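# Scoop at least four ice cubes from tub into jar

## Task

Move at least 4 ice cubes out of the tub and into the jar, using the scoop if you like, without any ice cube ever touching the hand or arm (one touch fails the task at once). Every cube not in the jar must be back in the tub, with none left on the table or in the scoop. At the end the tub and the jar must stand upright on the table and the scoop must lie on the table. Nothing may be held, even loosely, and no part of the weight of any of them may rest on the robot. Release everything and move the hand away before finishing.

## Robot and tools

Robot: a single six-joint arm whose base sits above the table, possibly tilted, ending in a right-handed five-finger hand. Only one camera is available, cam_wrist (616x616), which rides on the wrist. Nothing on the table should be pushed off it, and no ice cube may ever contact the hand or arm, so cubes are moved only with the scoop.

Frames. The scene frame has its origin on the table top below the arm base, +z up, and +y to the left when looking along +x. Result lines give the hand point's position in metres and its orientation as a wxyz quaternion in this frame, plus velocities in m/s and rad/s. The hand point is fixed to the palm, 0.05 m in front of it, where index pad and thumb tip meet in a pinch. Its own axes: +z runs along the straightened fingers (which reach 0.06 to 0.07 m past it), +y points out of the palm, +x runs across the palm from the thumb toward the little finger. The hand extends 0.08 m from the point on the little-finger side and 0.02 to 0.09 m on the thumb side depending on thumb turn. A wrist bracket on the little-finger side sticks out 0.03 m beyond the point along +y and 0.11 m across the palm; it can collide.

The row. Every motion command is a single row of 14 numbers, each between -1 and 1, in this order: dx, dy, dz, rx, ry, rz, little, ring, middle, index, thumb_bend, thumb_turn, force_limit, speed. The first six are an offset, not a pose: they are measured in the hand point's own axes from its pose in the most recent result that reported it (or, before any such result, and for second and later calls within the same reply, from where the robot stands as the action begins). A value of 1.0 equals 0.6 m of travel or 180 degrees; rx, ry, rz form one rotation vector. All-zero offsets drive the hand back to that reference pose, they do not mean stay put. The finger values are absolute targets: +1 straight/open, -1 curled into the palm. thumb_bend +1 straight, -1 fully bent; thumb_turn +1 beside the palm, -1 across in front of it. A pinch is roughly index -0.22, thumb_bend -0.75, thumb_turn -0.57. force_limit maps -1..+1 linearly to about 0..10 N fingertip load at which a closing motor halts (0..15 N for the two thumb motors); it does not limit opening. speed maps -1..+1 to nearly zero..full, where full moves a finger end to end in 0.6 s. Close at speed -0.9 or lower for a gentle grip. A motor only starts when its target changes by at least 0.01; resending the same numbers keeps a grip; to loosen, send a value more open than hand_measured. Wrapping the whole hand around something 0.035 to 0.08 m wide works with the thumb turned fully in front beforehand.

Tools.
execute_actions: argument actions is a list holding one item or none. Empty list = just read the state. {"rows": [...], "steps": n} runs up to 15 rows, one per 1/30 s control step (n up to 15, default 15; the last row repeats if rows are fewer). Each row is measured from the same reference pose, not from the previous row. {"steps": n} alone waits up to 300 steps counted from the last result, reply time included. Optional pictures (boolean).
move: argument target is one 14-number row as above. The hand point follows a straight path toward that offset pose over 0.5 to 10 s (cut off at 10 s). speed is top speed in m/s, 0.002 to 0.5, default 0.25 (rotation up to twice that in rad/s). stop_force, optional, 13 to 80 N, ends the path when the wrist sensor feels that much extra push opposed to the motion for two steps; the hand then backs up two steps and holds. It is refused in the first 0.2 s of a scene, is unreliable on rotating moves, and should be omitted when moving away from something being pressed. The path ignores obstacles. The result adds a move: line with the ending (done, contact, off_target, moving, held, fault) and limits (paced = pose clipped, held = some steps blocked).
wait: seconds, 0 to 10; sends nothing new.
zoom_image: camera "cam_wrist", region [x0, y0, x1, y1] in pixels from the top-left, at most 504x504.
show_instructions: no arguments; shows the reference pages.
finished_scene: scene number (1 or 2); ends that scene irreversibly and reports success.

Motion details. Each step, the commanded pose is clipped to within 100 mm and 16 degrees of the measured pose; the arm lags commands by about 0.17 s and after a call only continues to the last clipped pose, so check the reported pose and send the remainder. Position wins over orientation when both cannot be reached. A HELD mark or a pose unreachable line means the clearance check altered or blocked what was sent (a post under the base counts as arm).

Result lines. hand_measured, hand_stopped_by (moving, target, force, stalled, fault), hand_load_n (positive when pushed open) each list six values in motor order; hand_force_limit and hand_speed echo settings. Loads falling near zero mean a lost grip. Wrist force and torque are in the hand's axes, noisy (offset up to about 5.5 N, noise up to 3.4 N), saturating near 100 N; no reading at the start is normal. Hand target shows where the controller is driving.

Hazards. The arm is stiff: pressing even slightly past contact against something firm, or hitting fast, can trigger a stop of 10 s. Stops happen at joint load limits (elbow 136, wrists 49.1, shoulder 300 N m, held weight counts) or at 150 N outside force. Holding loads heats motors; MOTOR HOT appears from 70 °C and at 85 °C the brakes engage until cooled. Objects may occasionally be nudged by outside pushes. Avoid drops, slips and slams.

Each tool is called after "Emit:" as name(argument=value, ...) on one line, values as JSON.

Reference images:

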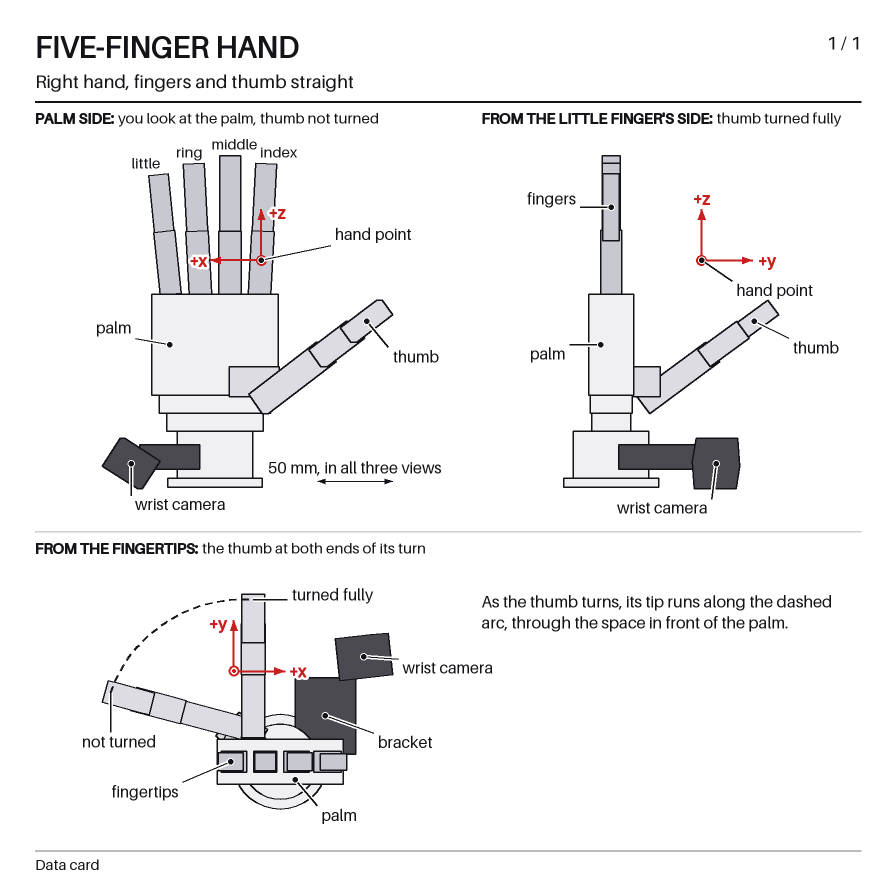

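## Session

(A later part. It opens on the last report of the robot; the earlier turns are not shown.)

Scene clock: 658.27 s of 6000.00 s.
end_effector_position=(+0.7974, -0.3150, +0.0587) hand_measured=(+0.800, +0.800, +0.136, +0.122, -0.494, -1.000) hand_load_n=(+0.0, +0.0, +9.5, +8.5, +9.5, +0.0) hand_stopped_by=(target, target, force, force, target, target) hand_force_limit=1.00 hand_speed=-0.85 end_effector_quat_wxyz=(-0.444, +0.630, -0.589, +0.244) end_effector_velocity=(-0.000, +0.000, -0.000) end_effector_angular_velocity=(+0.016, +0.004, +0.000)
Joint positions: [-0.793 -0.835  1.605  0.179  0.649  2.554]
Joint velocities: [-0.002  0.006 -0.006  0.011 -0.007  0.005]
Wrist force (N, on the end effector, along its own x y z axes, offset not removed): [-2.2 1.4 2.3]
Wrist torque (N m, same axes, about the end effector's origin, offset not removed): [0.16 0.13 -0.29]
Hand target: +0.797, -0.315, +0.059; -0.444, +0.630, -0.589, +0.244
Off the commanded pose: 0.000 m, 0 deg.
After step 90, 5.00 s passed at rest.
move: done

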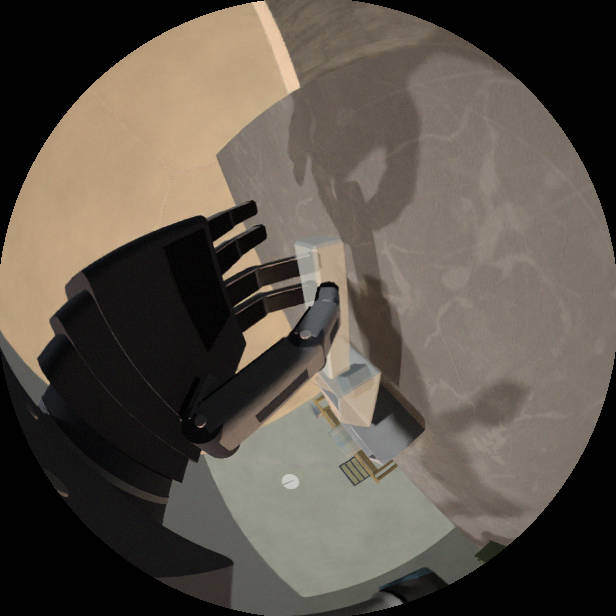

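Emit:
move(target=[-0.025,-0.13,-0.075,0,0,0,0.8,0.8,-0.9,-0.9,-0.5,-1,1,-0.85], speed=0.07)

Emit:
move(target=[-0.36,0.068,0.039,0,0,0,0.8,0.8,-0.9,-0.9,-0.5,-1,1,-0.85], speed=0.08)

Scene clock: 664.83 s of 6000.00 s.
end_effector_position=(+0.7981, -0.3196, +0.1496) hand_measured=(+0.800, +0.800, +0.136, +0.122, -0.494, -1.000) hand_load_n=(+0.0, +0.0, +9.5, +8.5, +9.5, +0.0) hand_stopped_by=(target, target, force, force, target, target) hand_force_limit=1.00 hand_speed=-0.85 end_effector_quat_wxyz=(-0.444, +0.630, -0.589, +0.244) end_effector_velocity=(+0.000, -0.001, +0.002) end_effector_angular_velocity=(-0.000, -0.000, -0.000)
Joint positions: [-0.796 -0.927  1.569  0.309  0.647  2.55 ]
Joint velocities: [-0.    -0.002 -0.002  0.004 -0.    -0.001]
Wrist force (N, on the end effector, along its own x y z axes, offset not removed): [-2.9 1.6 1.1]
Wrist torque (N m, same axes, about the end effector's origin, offset not removed): [0.21 0.30 -0.31]
Hand target: +0.798, -0.320, +0.150; -0.444, +0.630, -0.589, +0.244
Off the commanded pose: 0.000 m, 0 deg.
After step 90, 1.87 s passed at rest.
move: done

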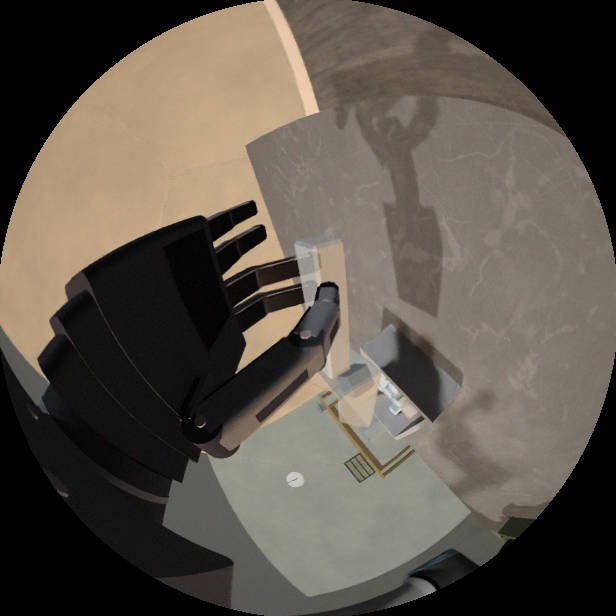

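Scene clock: 668.03 s of 6000.00 s.
end_effector_position=(+0.7557, -0.1028, +0.1502) hand_measured=(+0.800, +0.800, +0.136, +0.122, -0.494, -1.000) hand_load_n=(+0.0, +0.0, +9.5, +8.5, +9.5, +0.0) hand_stopped_by=(target, target, force, force, target, target) hand_force_limit=1.00 hand_speed=-0.85 end_effector_quat_wxyz=(-0.444, +0.630, -0.589, +0.245) end_effector_velocity=(-0.001, +0.002, -0.000) end_effector_angular_velocity=(+0.001, +0.001, -0.001)
Joint positions: [-0.596 -1.144  1.903  0.015  0.778  2.783]
Joint velocities: [ 0.001 -0.002  0.003 -0.002  0.002  0.003]
Wrist force (N, on the end effector, along its own x y z axes, offset not removed): [-3.6 0.5 1.4]
Wrist torque (N m, same axes, about the end effector's origin, offset not removed): [0.03 0.37 -0.32]
Hand target: +0.756, -0.103, +0.150; -0.444, +0.630, -0.589, +0.245
Off the commanded pose: 0.000 m, 0 deg.
move: done

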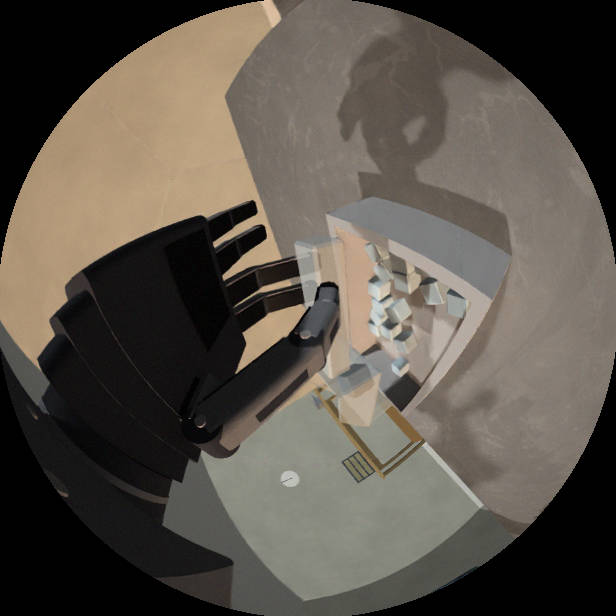

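Emit:
move(target=[-0.078,0.067,0.038,0,0.03,-0.053,0.8,0.8,-0.9,-0.9,-0.5,-1,1,-0.85], speed=0.05)

Emit:
move(target=[0,0,0,0,0.045,-0.078,0.8,0.8,-0.9,-0.9,-0.5,-1,1,-0.85], speed=0.06)

Emit:
zoom_image(camera="cam_wrist", region=[260,280,480,500])

Scene clock: 679.57 s of 6000.00 s.
end_effector_position=(+0.7449, -0.0485, +0.1153) hand_measured=(+0.800, +0.800, +0.136, +0.122, -0.494, -1.000) hand_load_n=(+0.0, +0.0, +9.5, +8.5, +9.5, +0.0) hand_stopped_by=(target, target, force, force, target, target) hand_force_limit=1.00 hand_speed=-0.85 end_effector_quat_wxyz=(-0.394, +0.664, -0.555, +0.310) end_effector_velocity=(-0.000, +0.002, -0.001) end_effector_angular_velocity=(-0.007, -0.001, -0.000)
Joint positions: [-0.483 -1.19   2.017 -0.163  0.951  2.745]
Joint velocities: [ 0.004 -0.001  0.004 -0.006  0.007 -0.001]
Wrist force (N, on the end effector, along its own x y z axes, offset not removed): [-3.0 1.9 -0.2]
Wrist torque (N m, same axes, about the end effector's origin, offset not removed): [0.32 0.24 -0.35]
Hand target: +0.745, -0.048, +0.115; -0.394, +0.664, -0.555, +0.310
Off the commanded pose: 0.000 m, 0 deg.
After step 90, 6.30 s passed at rest.
move: done

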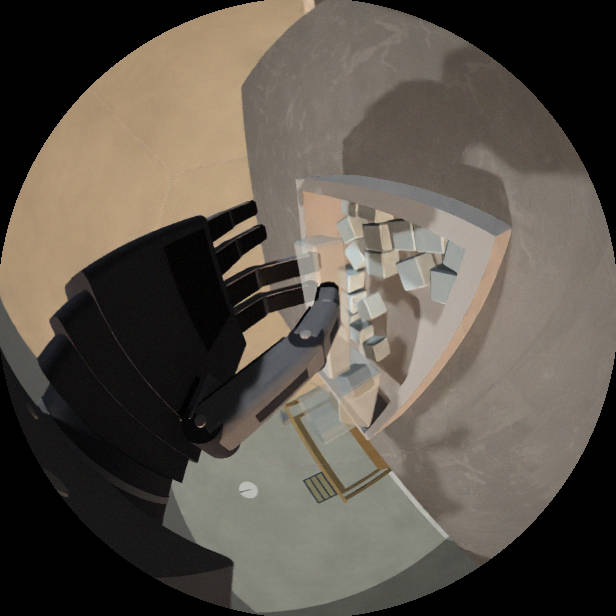

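Scene clock: 682.23 s of 6000.00 s.
end_effector_position=(+0.7449, -0.0485, +0.1154) hand_measured=(+0.800, +0.800, +0.136, +0.122, -0.494, -1.000) hand_load_n=(+0.0, +0.0, +7.5, +8.5, +9.0, -0.5) hand_stopped_by=(target, target, force, force, target, target) hand_force_limit=1.00 hand_speed=-0.85 end_effector_quat_wxyz=(-0.314, +0.703, -0.496, +0.401) end_effector_velocity=(+0.001, -0.000, +0.001) end_effector_angular_velocity=(-0.009, -0.003, -0.001)
Joint positions: [-0.406 -1.239  2.07  -0.266  1.139  2.59 ]
Joint velocities: [ 0.003 -0.001  0.    -0.004  0.007 -0.004]
Wrist force (N, on the end effector, along its own x y z axes, offset not removed): [-4.0 -0.9 -1.0]
Wrist torque (N m, same axes, about the end effector's origin, offset not removed): [0.08 0.34 -0.28]
Hand target: +0.745, -0.048, +0.115; -0.313, +0.703, -0.496, +0.402
Off the commanded pose: 0.000 m, 0 deg.
move: done

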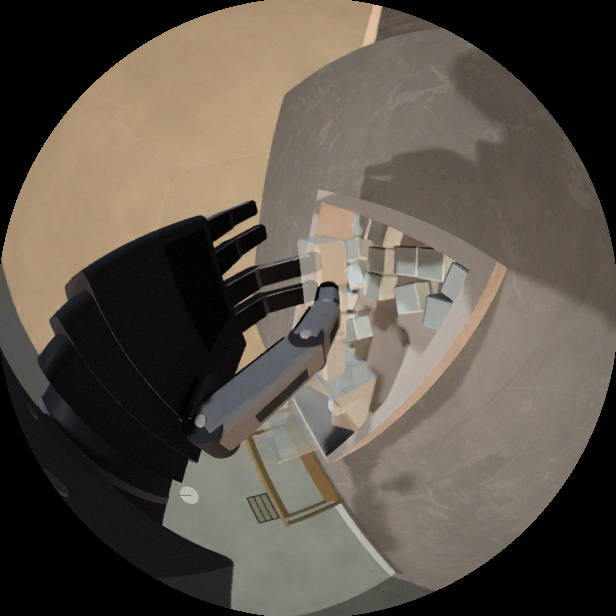

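Region (260, 280, 480, 500) of cam_wrist's 616x616 image, scaled by 2.291, with more detail than that image has.

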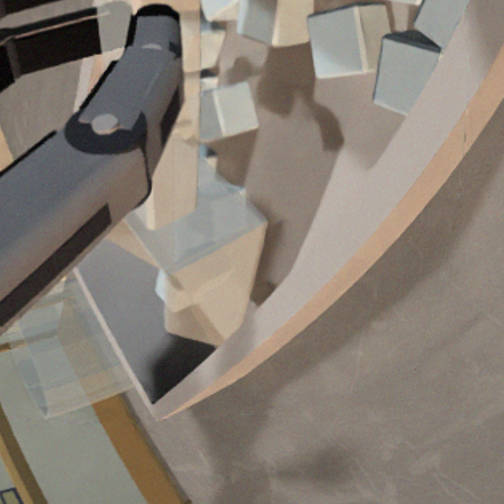

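Emit:
move(target=[0.002,-0.015,0.01,-0.008,0.028,0.016,0.8,0.8,-1,-1,-0.5,-1,1,-0.85], speed=0.03)

Emit:
move(target=[0,0,0,0,0.033,-0.058,0.8,0.8,-1,-1,-0.5,-1,1,-0.85], speed=0.04)

Emit:
zoom_image(camera="cam_wrist", region=[260,300,460,500])

Scene clock: 691.10 s of 6000.00 s.
end_effector_position=(+0.7543, -0.0465, +0.1204) hand_measured=(+0.800, +0.800, +0.126, +0.110, -0.494, -1.000) hand_load_n=(+0.0, +0.0, +11.0, +11.0, +12.0, -0.5) hand_stopped_by=(target, target, force, force, target, target) hand_force_limit=1.00 hand_speed=-0.85 end_effector_quat_wxyz=(-0.293, +0.676, -0.532, +0.417) end_effector_velocity=(+0.001, +0.001, +0.000) end_effector_angular_velocity=(+0.000, +0.001, -0.010)
Joint positions: [-0.36  -1.245  2.061 -0.283  1.266  2.673]
Joint velocities: [ 0.006  0.    -0.002 -0.     0.014  0.008]
Wrist force (N, on the end effector, along its own x y z axes, offset not removed): [-3.2 -0.4 0.1]
Wrist torque (N m, same axes, about the end effector's origin, offset not removed): [-0.03 0.19 -0.38]
Hand target: +0.754, -0.047, +0.120; -0.293, +0.676, -0.532, +0.418
Off the commanded pose: 0.000 m, 0 deg.
After step 90, 3.90 s passed at rest.
move: done

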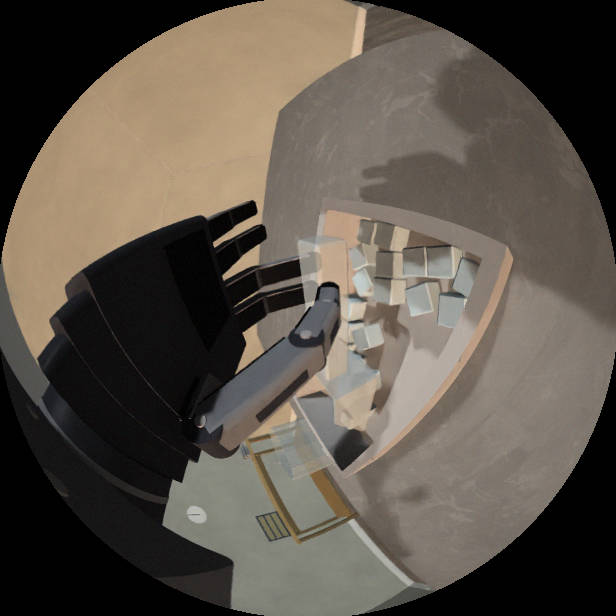

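Scene clock: 693.97 s of 6000.00 s.
end_effector_position=(+0.7542, -0.0465, +0.1204) hand_measured=(+0.800, +0.800, +0.126, +0.110, -0.494, -1.000) hand_load_n=(+0.0, +0.0, +7.0, +10.5, +10.5, -1.5) hand_stopped_by=(target, target, force, force, target, target) hand_force_limit=1.00 hand_speed=-0.85 end_effector_quat_wxyz=(-0.226, +0.699, -0.483, +0.476) end_effector_velocity=(+0.000, +0.000, +0.000) end_effector_angular_velocity=(-0.013, -0.002, -0.000)
Joint positions: [-0.295 -1.255  2.086 -0.36   1.411  2.537]
Joint velocities: [ 0.005 -0.     0.001 -0.005  0.01  -0.008]
Wrist force (N, on the end effector, along its own x y z axes, offset not removed): [-1.0 0.1 1.2]
Wrist torque (N m, same axes, about the end effector's origin, offset not removed): [0.03 -0.08 -0.19]
Hand target: +0.754, -0.046, +0.120; -0.226, +0.699, -0.482, +0.477
Off the commanded pose: 0.000 m, 0 deg.
move: done

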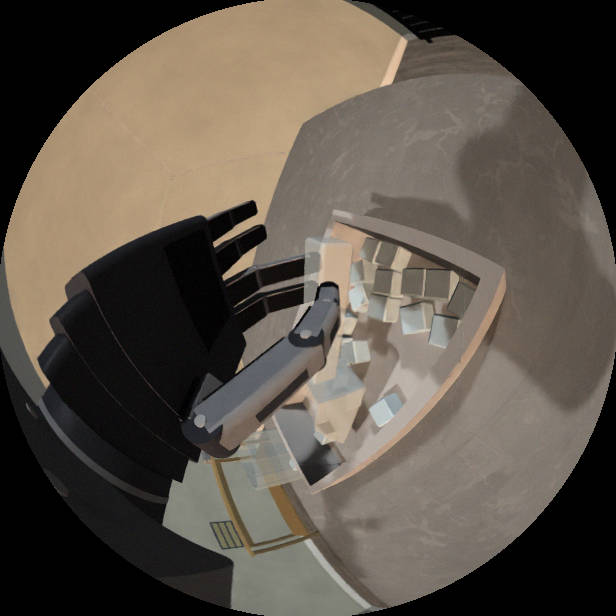

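Region (260, 300, 460, 500) of cam_wrist's 616x616 image, scaled by 2.520, with more detail than that image has.

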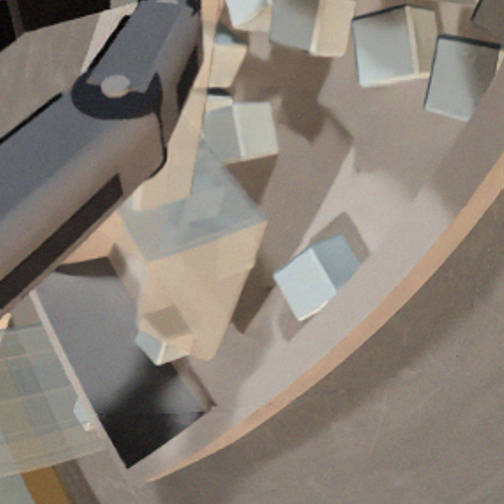

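Emit:
execute_actions(actions=[])

Scene clock: 715.03 s of 6000.00 s.
end_effector_position=(+0.7543, -0.0465, +0.1204) hand_measured=(+0.800, +0.800, +0.126, +0.110, -0.494, -1.000) hand_load_n=(+0.0, +0.0, +7.0, +10.5, +10.5, -1.5) hand_stopped_by=(target, target, force, force, target, target) hand_force_limit=1.00 hand_speed=-0.85 end_effector_quat_wxyz=(-0.226, +0.699, -0.482, +0.477) end_effector_velocity=(-0.000, +0.000, +0.001) end_effector_angular_velocity=(-0.001, -0.001, -0.000)
Joint positions: [-0.295 -1.255  2.087 -0.361  1.412  2.536]
Joint velocities: [-0.    -0.002  0.001  0.     0.    -0.   ]
Wrist force (N, on the end effector, along its own x y z axes, offset not removed): [-3.9 1.9 0.3]
Wrist torque (N m, same axes, about the end effector's origin, offset not removed): [0.38 0.35 -0.33]
Hand target: +0.754, -0.046, +0.120; -0.226, +0.699, -0.482, +0.477
Off the commanded pose: 0.000 m, 0 deg.
Steps of this call (steps 1 to 90: nothing new was sent; then 18.07 s passed at rest). Readings (end_effector_position | what the end effector reports):
1: (+0.7542, -0.0465, +0.1204) | hand_measured=(+0.800, +0.800, +0.126, +0.110, -0.494, -1.000) hand_load_n=(+0.0, +0.0, +7.0, +10.5, +10.5, -1.5) hand_stopped_by=(target, target, force, force, target, target) hand_force_limit=1.00 hand_speed=-0.85
2: (+0.7542, -0.0465, +0.1204) | hand_measured=(+0.800, +0.800, +0.126, +0.110, -0.494, -1.000) hand_load_n=(+0.0, +0.0, +7.0, +10.5, +10.5, -1.5) hand_stopped_by=(target, target, force, force, target, target) hand_force_limit=1.00 hand_speed=-0.85
4: (+0.7543, -0.0465, +0.1204) | hand_measured=(+0.800, +0.800, +0.126, +0.110, -0.494, -1.000) hand_load_n=(+0.0, +0.0, +7.0, +10.5, +10.5, -1.5) hand_stopped_by=(target, target, force, force, target, target) hand_force_limit=1.00 hand_speed=-0.85
8: (+0.7543, -0.0465, +0.1204) | hand_measured=(+0.800, +0.800, +0.126, +0.110, -0.494, -1.000) hand_load_n=(+0.0, +0.0, +7.0, +10.5, +10.5, -1.5) hand_stopped_by=(target, target, force, force, target, target) hand_force_limit=1.00 hand_speed=-0.85
90: the state above

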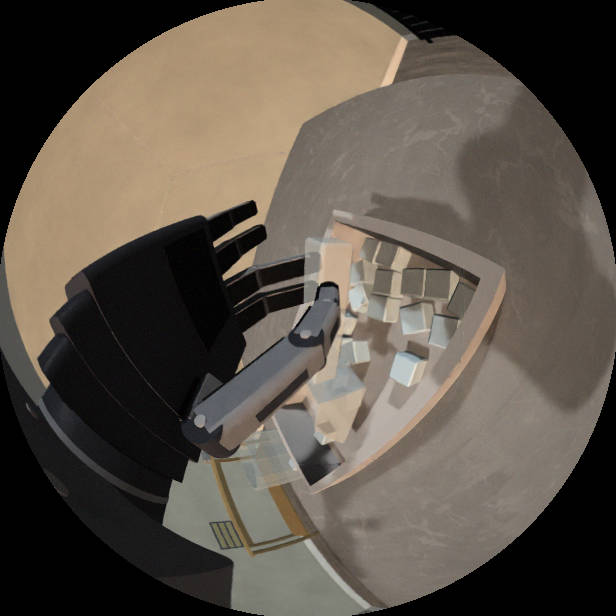

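Emit:
move(target=[0.142,0.043,-0.043,0,0,0,0.8,0.8,-0.9,-0.9,-0.5,-1,1,-0.85], speed=0.06)

Emit:
zoom_image(camera="cam_wrist", region=[220,220,520,520])

Scene clock: 730.63 s of 6000.00 s.
end_effector_position=(+0.7265, -0.1297, +0.1500) hand_measured=(+0.800, +0.800, +0.116, +0.110, -0.494, -1.000) hand_load_n=(+0.0, +0.0, +11.0, +10.0, +12.0, +0.0) hand_stopped_by=(target, target, force, force, target, target) hand_force_limit=1.00 hand_speed=-0.85 end_effector_quat_wxyz=(-0.226, +0.699, -0.482, +0.477) end_effector_velocity=(-0.001, -0.002, +0.000) end_effector_angular_velocity=(+0.001, +0.001, -0.000)
Joint positions: [-0.466 -1.319  2.105 -0.297  1.261  2.455]
Joint velocities: [-0.004 -0.002  0.001  0.002 -0.003 -0.001]
Wrist force (N, on the end effector, along its own x y z axes, offset not removed): [-1.1 -0.6 1.4]
Wrist torque (N m, same axes, about the end effector's origin, offset not removed): [-0.17 -0.14 -0.20]
Hand target: +0.726, -0.130, +0.150; -0.226, +0.699, -0.482, +0.477
Off the commanded pose: 0.000 m, 0 deg.
After step 90, 10.63 s passed at rest.
move: done

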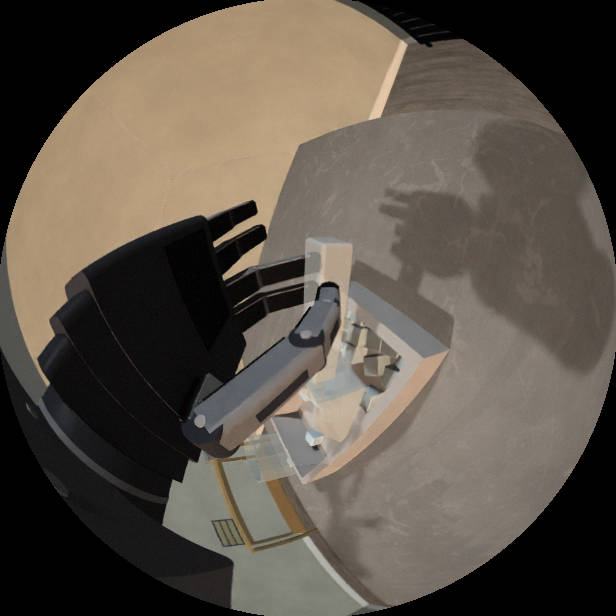

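Region (220, 220, 520, 520) of cam_wrist's 616x616 image, scaled by 1.680, with more detail than that image has.

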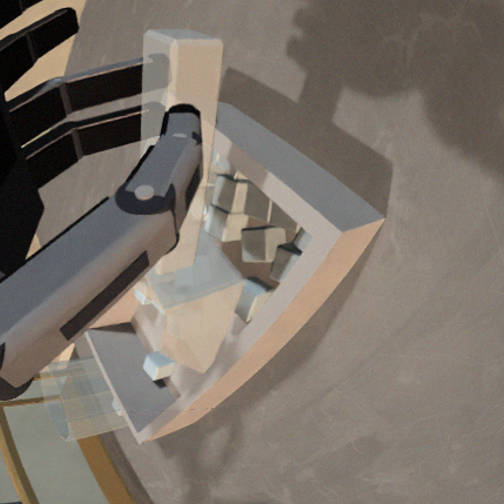

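Emit:
move(target=[0.03,-0.05,-0.03,0,0.05,-0.087,0.8,0.8,-0.9,-0.9,-0.5,-1,1,-0.85], speed=0.1)

Emit:
zoom_image(camera="cam_wrist", region=[200,220,500,520])

Scene clock: 749.97 s of 6000.00 s.
end_effector_position=(+0.7258, -0.1301, +0.1892) hand_measured=(+0.800, +0.800, +0.116, +0.110, -0.494, -1.000) hand_load_n=(+0.0, +0.0, +11.0, +10.0, +12.0, +0.0) hand_stopped_by=(target, target, force, force, target, target) hand_force_limit=1.00 hand_speed=-0.85 end_effector_quat_wxyz=(-0.121, +0.719, -0.399, +0.556) end_effector_velocity=(-0.001, +0.000, +0.001) end_effector_angular_velocity=(-0.012, +0.000, -0.000)
Joint positions: [-0.376 -1.38   2.139 -0.391  1.452  2.245]
Joint velocities: [ 0.003 -0.002  0.003 -0.004  0.007 -0.009]
Wrist force (N, on the end effector, along its own x y z axes, offset not removed): [-4.8 0.6 0.4]
Wrist torque (N m, same axes, about the end effector's origin, offset not removed): [0.12 0.50 -0.34]
Hand target: +0.726, -0.130, +0.189; -0.120, +0.719, -0.399, +0.556
Off the commanded pose: 0.000 m, 0 deg.
After step 90, 14.40 s passed at rest.
move: done

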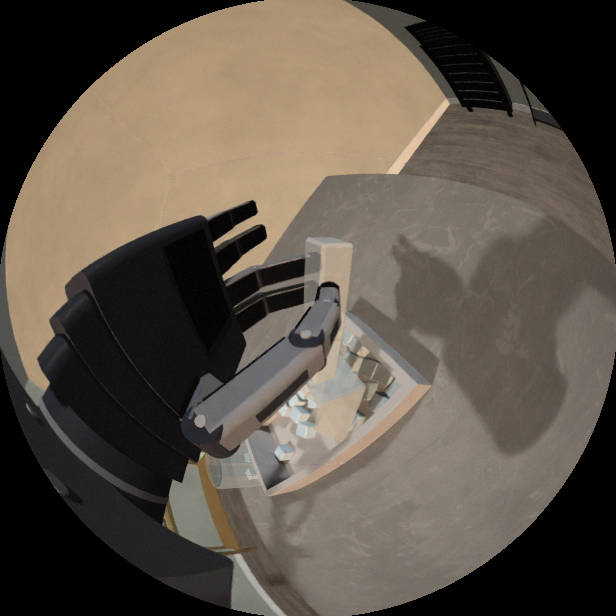

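Region (200, 220, 500, 520) of cam_wrist's 616x616 image, scaled by 1.680, with more detail than that image has.

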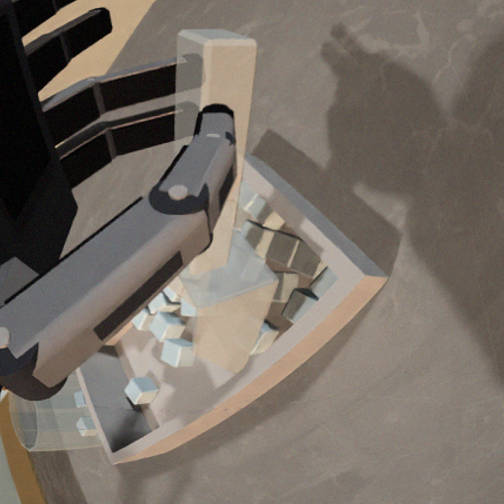

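Emit:
move(target=[-0.105,-0.03,-0.033,0,0,0,0.8,0.8,-0.9,-0.9,-0.5,-1,1,-0.85], speed=0.05)

Emit:
zoom_image(camera="cam_wrist", region=[220,320,440,540])

Scene clock: 766.40 s of 6000.00 s.
end_effector_position=(+0.7120, -0.0686, +0.1632) hand_measured=(+0.800, +0.800, +0.116, +0.112, -0.494, -1.000) hand_load_n=(+0.0, +0.0, +7.5, +15.0, +13.0, +6.0) hand_stopped_by=(target, target, force, force, target, target) hand_force_limit=1.00 hand_speed=-0.85 end_effector_quat_wxyz=(-0.121, +0.719, -0.399, +0.556) end_effector_velocity=(-0.000, +0.002, -0.000) end_effector_angular_velocity=(-0.000, -0.001, -0.001)
Joint positions: [-0.267 -1.367  2.186 -0.454  1.554  2.284]
Joint velocities: [ 0.004  0.     0.001 -0.003  0.004  0.002]
Wrist force (N, on the end effector, along its own x y z axes, offset not removed): [-3.2 2.1 1.7]
Wrist torque (N m, same axes, about the end effector's origin, offset not removed): [0.52 0.74 -0.06]
Hand target: +0.712, -0.068, +0.163; -0.121, +0.719, -0.399, +0.556
Off the commanded pose: 0.000 m, 0 deg.
After step 90, 11.70 s passed at rest.
move: done

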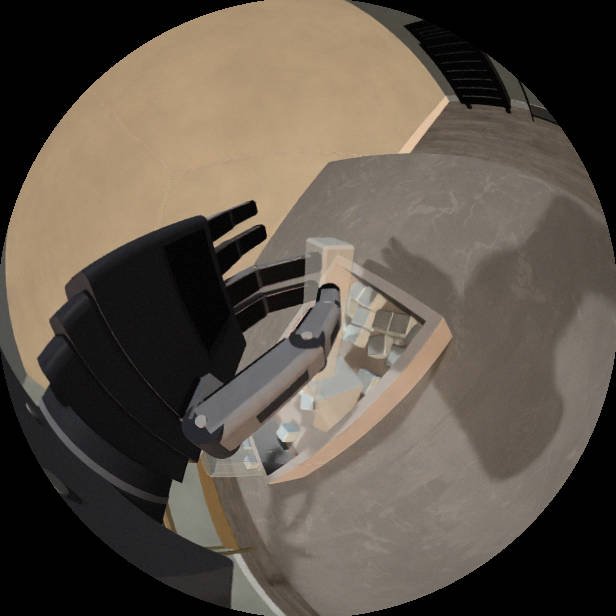

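Region (220, 320, 440, 540) of cam_wrist's 616x616 image, scaled by 2.291, with more detail than that image has.

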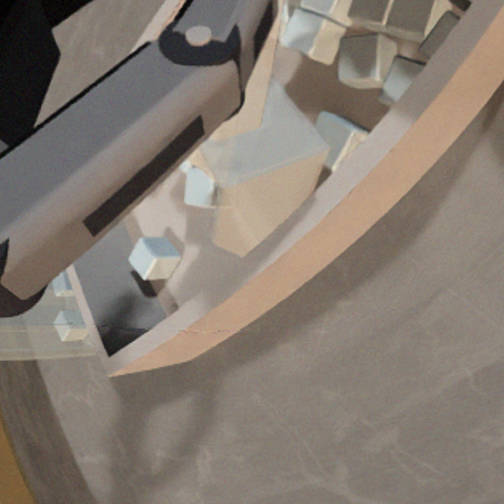

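Emit:
move(target=[0.024,0.004,0.041,0,0,0,0.8,0.8,-1,-1,-0.5,-1,1,-0.85], speed=0.03)

Emit:
zoom_image(camera="cam_wrist", region=[220,320,440,540])

Scene clock: 773.67 s of 6000.00 s.
end_effector_position=(+0.7337, -0.0868, +0.1631) hand_measured=(+0.800, +0.800, +0.112, +0.112, -0.492, -1.000) hand_load_n=(+0.0, +0.0, +13.0, +9.0, +12.5, +0.5) hand_stopped_by=(target, target, force, force, target, target) hand_force_limit=1.00 hand_speed=-0.85 end_effector_quat_wxyz=(-0.121, +0.719, -0.399, +0.556) end_effector_velocity=(+0.001, -0.002, -0.000) end_effector_angular_velocity=(-0.000, +0.001, -0.001)
Joint positions: [-0.289 -1.336  2.145 -0.444  1.534  2.276]
Joint velocities: [-0.002  0.002 -0.003  0.002 -0.001 -0.001]
Wrist force (N, on the end effector, along its own x y z axes, offset not removed): [-3.5 1.4 1.7]
Wrist torque (N m, same axes, about the end effector's origin, offset not removed): [0.20 0.17 -0.35]
Hand target: +0.734, -0.087, +0.163; -0.121, +0.719, -0.399, +0.556
Off the commanded pose: 0.000 m, 0 deg.
After step 90, 2.97 s passed at rest.
move: done

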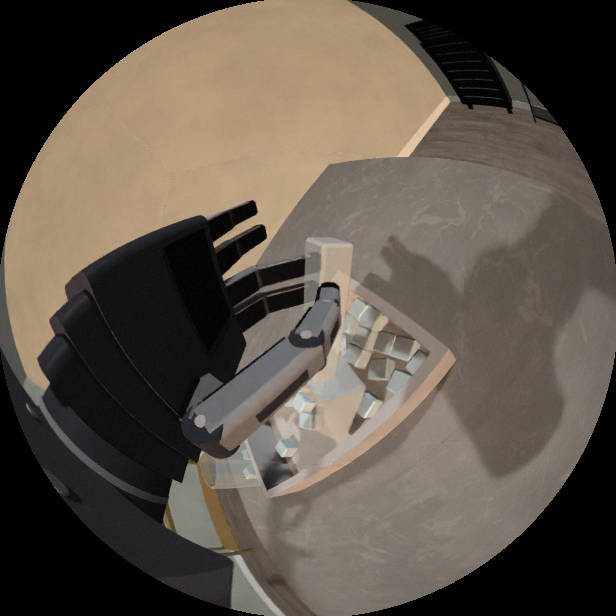

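Region (220, 320, 440, 540) of cam_wrist's 616x616 image, scaled by 2.291, with more detail than that image has.

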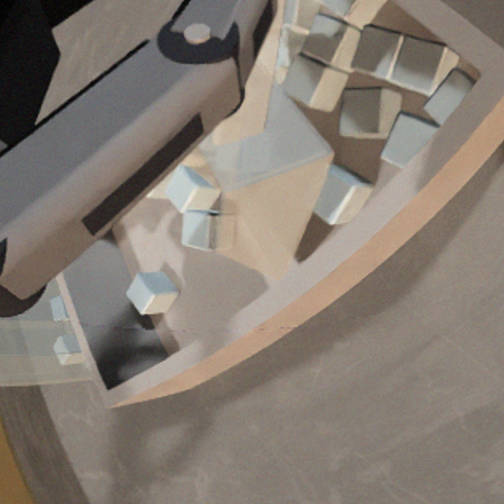

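Sprang back. Lower.

Emit:
move(target=[-0.021,0.018,0.011,0,0,0,0.8,0.8,-1,-1,-0.5,-1,1,-0.85], speed=0.02)

Emit:
zoom_image(camera="cam_wrist", region=[220,320,440,540])

Scene clock: 778.43 s of 6000.00 s.
end_effector_position=(+0.7341, -0.0867, +0.1454) hand_measured=(+0.800, +0.800, +0.112, +0.112, -0.492, -1.000) hand_load_n=(+0.0, +0.0, +12.5, +9.5, +13.0, +0.0) hand_stopped_by=(target, target, force, force, target, target) hand_force_limit=1.00 hand_speed=-0.85 end_effector_quat_wxyz=(-0.121, +0.719, -0.399, +0.556) end_effector_velocity=(+0.000, +0.000, -0.001) end_effector_angular_velocity=(-0.000, +0.000, +0.000)
Joint positions: [-0.288 -1.31   2.155 -0.48   1.534  2.276]
Joint velocities: [ 0.     0.002  0.    -0.002 -0.    -0.   ]
Wrist force (N, on the end effector, along its own x y z axes, offset not removed): [-2.4 -1.2 1.1]
Wrist torque (N m, same axes, about the end effector's origin, offset not removed): [-0.02 0.33 -0.13]
Hand target: +0.734, -0.087, +0.145; -0.121, +0.719, -0.399, +0.556
Off the commanded pose: 0.000 m, 0 deg.
After step 90, 0.57 s passed at rest.
move: done

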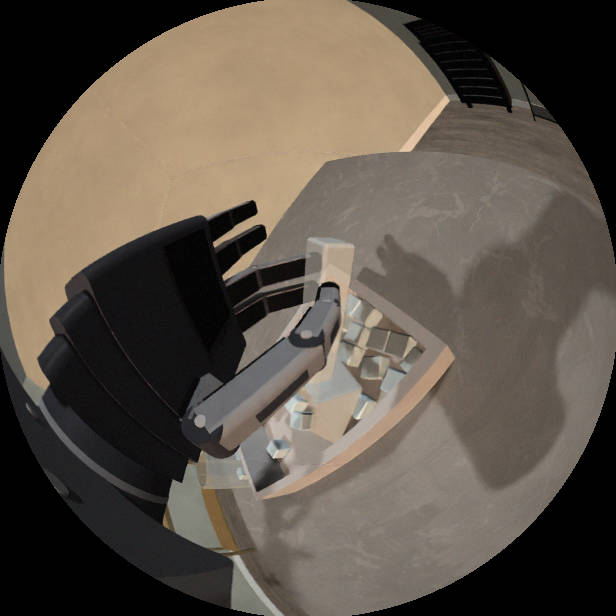

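Region (220, 320, 440, 540) of cam_wrist's 616x616 image, scaled by 2.291, with more detail than that image has.

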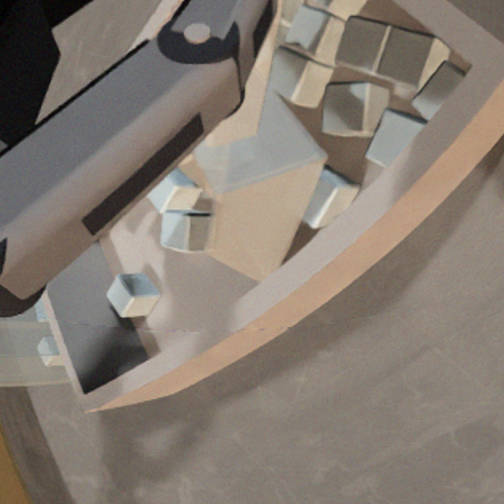

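Emit:
move(target=[-0.036,-0.019,-0.011,0,0,0,0.8,0.8,-1,-0.9,-0.5,-1,1,-0.85], speed=0.025)

Emit:
zoom_image(camera="cam_wrist", region=[220,320,440,540])

Scene clock: 784.60 s of 6000.00 s.
end_effector_position=(+0.7319, -0.0624, +0.1397) hand_measured=(+0.800, +0.800, +0.112, +0.108, -0.492, -1.000) hand_load_n=(+0.0, +0.0, +11.0, +10.5, +13.5, -0.5) hand_stopped_by=(target, target, force, force, target, target) hand_force_limit=1.00 hand_speed=-0.85 end_effector_quat_wxyz=(-0.121, +0.719, -0.399, +0.556) end_effector_velocity=(-0.001, +0.002, -0.001) end_effector_angular_velocity=(-0.000, +0.002, -0.001)
Joint positions: [-0.243 -1.304  2.161 -0.493  1.576  2.293]
Joint velocities: [0.004 0.001 0.001 0.    0.004 0.001]
Wrist force (N, on the end effector, along its own x y z axes, offset not removed): [-0.2 0.1 -1.9]
Wrist torque (N m, same axes, about the end effector's origin, offset not removed): [0.37 0.10 0.08]
Hand target: +0.732, -0.062, +0.140; -0.121, +0.719, -0.399, +0.556
Off the commanded pose: 0.000 m, 0 deg.
After step 90, 1.87 s passed at rest.
move: done

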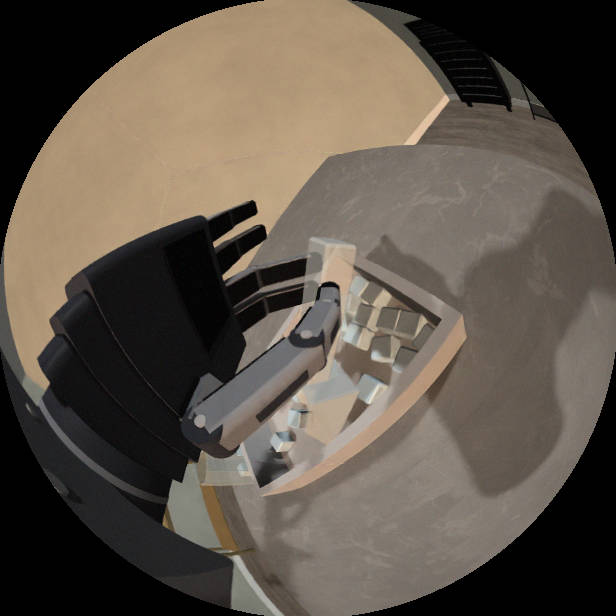

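Region (220, 320, 440, 540) of cam_wrist's 616x616 image, scaled by 2.291, with more detail than that image has.

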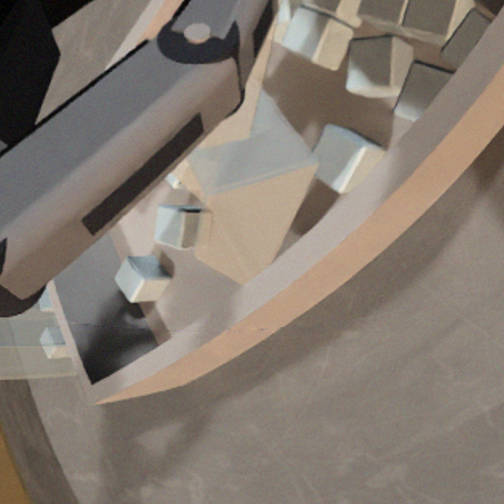

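Emit:
move(target=[-0.051,-0.005,0.016,0,-0.028,0.048,0.8,0.8,-1,-0.9,-0.5,-1,1,-0.85], speed=0.025)

Emit:
zoom_image(camera="cam_wrist", region=[220,320,440,540])

Scene clock: 795.33 s of 6000.00 s.
end_effector_position=(+0.7398, -0.0415, +0.1168) hand_measured=(+0.800, +0.800, +0.112, +0.108, -0.492, -1.000) hand_load_n=(+0.0, +0.0, +11.5, +10.5, +13.5, -0.5) hand_stopped_by=(target, target, force, force, target, target) hand_force_limit=1.00 hand_speed=-0.85 end_effector_quat_wxyz=(-0.180, +0.710, -0.446, +0.513) end_effector_velocity=(+0.000, +0.002, -0.000) end_effector_angular_velocity=(+0.010, -0.000, +0.000)
Joint positions: [-0.251 -1.268  2.134 -0.439  1.507  2.438]
Joint velocities: [ 0.     0.    -0.001  0.003 -0.004  0.009]
Wrist force (N, on the end effector, along its own x y z axes, offset not removed): [-3.1 -0.5 -1.3]
Wrist torque (N m, same axes, about the end effector's origin, offset not removed): [0.09 0.23 -0.31]
Hand target: +0.740, -0.041, +0.117; -0.180, +0.710, -0.447, +0.513
Off the commanded pose: 0.000 m, 0 deg.
After step 90, 4.00 s passed at rest.
move: done

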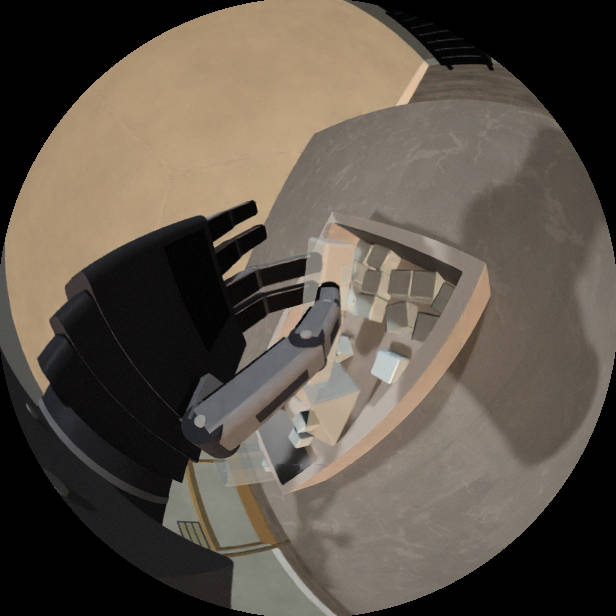

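Region (220, 320, 440, 540) of cam_wrist's 616x616 image, scaled by 2.291, with more detail than that image has.

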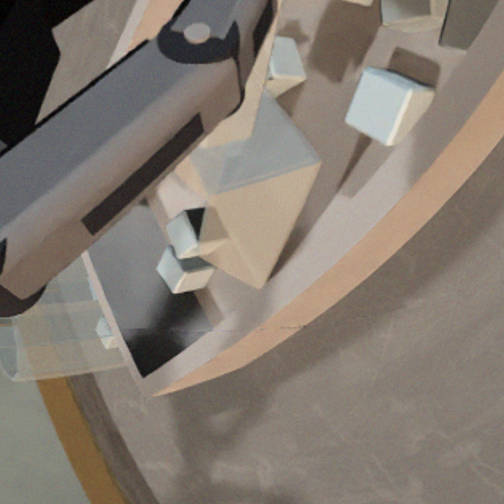

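Emit:
move(target=[-0.002,0.015,0.0085,0,0,0,0.8,0.8,-1,-0.9,-0.5,-1,1,-0.85], speed=0.02)

Emit:
zoom_image(camera="cam_wrist", region=[220,320,440,540])

Scene clock: 801.60 s of 6000.00 s.
end_effector_position=(+0.7402, -0.0463, +0.1077) hand_measured=(+0.800, +0.800, +0.112, +0.108, -0.492, -1.000) hand_load_n=(+0.0, +0.0, +11.5, +10.0, +14.0, -2.0) hand_stopped_by=(target, target, force, force, target, target) hand_force_limit=1.00 hand_speed=-0.85 end_effector_quat_wxyz=(-0.180, +0.710, -0.446, +0.513) end_effector_velocity=(+0.000, -0.001, -0.001) end_effector_angular_velocity=(-0.001, -0.001, +0.000)
Joint positions: [-0.259 -1.254  2.138 -0.457  1.499  2.434]
Joint velocities: [-0.002  0.002  0.    -0.003 -0.002 -0.002]
Wrist force (N, on the end effector, along its own x y z axes, offset not removed): [-2.7 0.4 -0.2]
Wrist torque (N m, same axes, about the end effector's origin, offset not removed): [0.21 0.10 -0.11]
Hand target: +0.740, -0.046, +0.108; -0.180, +0.710, -0.446, +0.513
Off the commanded pose: 0.000 m, 0 deg.
After step 90, 2.47 s passed at rest.
move: done

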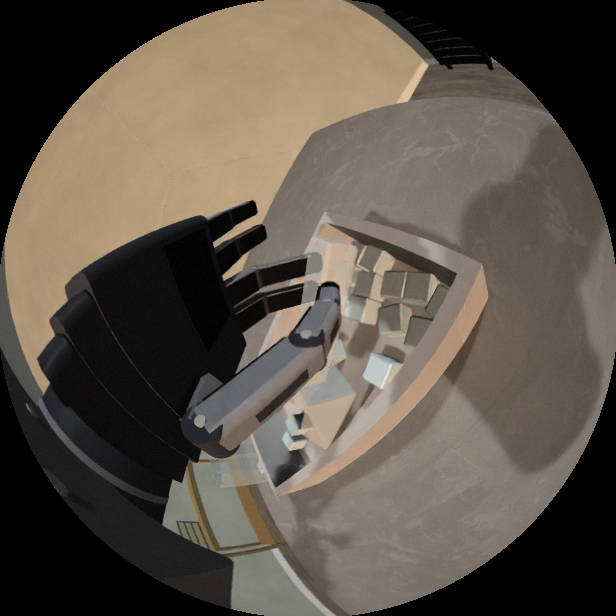

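Region (220, 320, 440, 540) of cam_wrist's 616x616 image, scaled by 2.291, with more detail than that image has.

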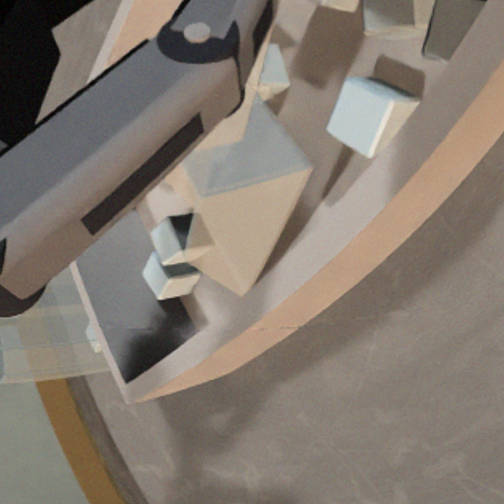

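Lip's on the floor. Push forward.

Emit:
move(target=[-0.053,-0.035,-0.02,0,0,0,0.8,0.8,-1,-0.9,-0.5,-1,1,-0.85], speed=0.02)

Emit:
zoom_image(camera="cam_wrist", region=[220,320,440,540])

Scene clock: 807.97 s of 6000.00 s.
end_effector_position=(+0.7366, -0.0067, +0.1095) hand_measured=(+0.800, +0.800, +0.112, +0.108, -0.492, -1.000) hand_load_n=(+0.0, +0.0, +11.5, +11.0, +13.5, -1.0) hand_stopped_by=(target, target, force, force, target, target) hand_force_limit=1.00 hand_speed=-0.85 end_effector_quat_wxyz=(-0.180, +0.710, -0.446, +0.513) end_effector_velocity=(+0.000, +0.002, +0.000) end_effector_angular_velocity=(+0.001, -0.000, -0.001)
Joint positions: [-0.186 -1.258  2.139 -0.455  1.566  2.465]
Joint velocities: [ 0.004 -0.    -0.001  0.001  0.004  0.003]
Wrist force (N, on the end effector, along its own x y z axes, offset not removed): [-2.9 2.7 0.5]
Wrist torque (N m, same axes, about the end effector's origin, offset not removed): [0.51 0.27 -0.13]
Hand target: +0.737, -0.006, +0.110; -0.180, +0.710, -0.446, +0.513
Off the commanded pose: 0.000 m, 0 deg.
After step 90, 1.07 s passed at rest.
move: done

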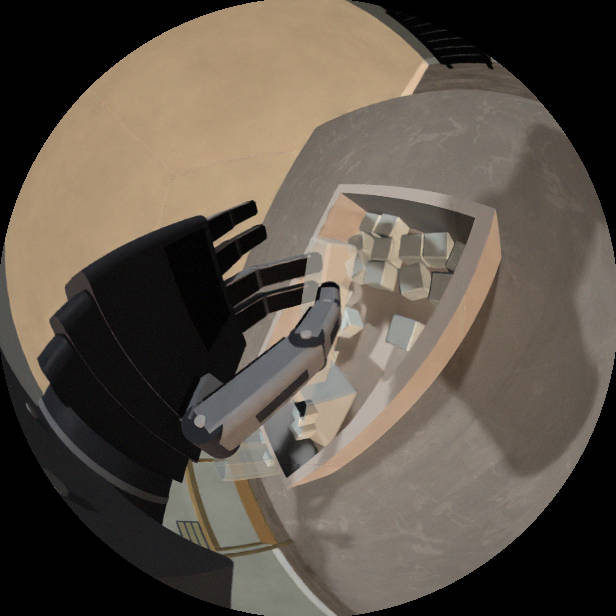

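Region (220, 320, 440, 540) of cam_wrist's 616x616 image, scaled by 2.291, with more detail than that image has.

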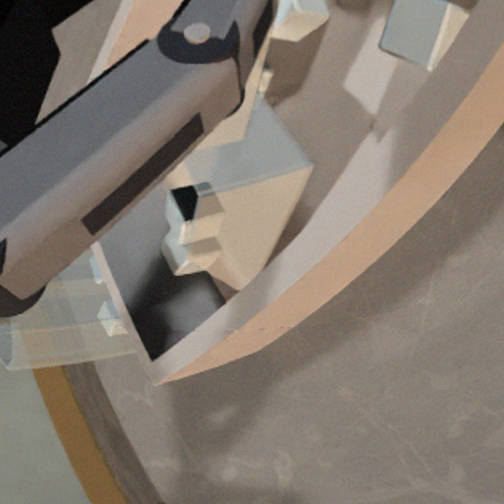

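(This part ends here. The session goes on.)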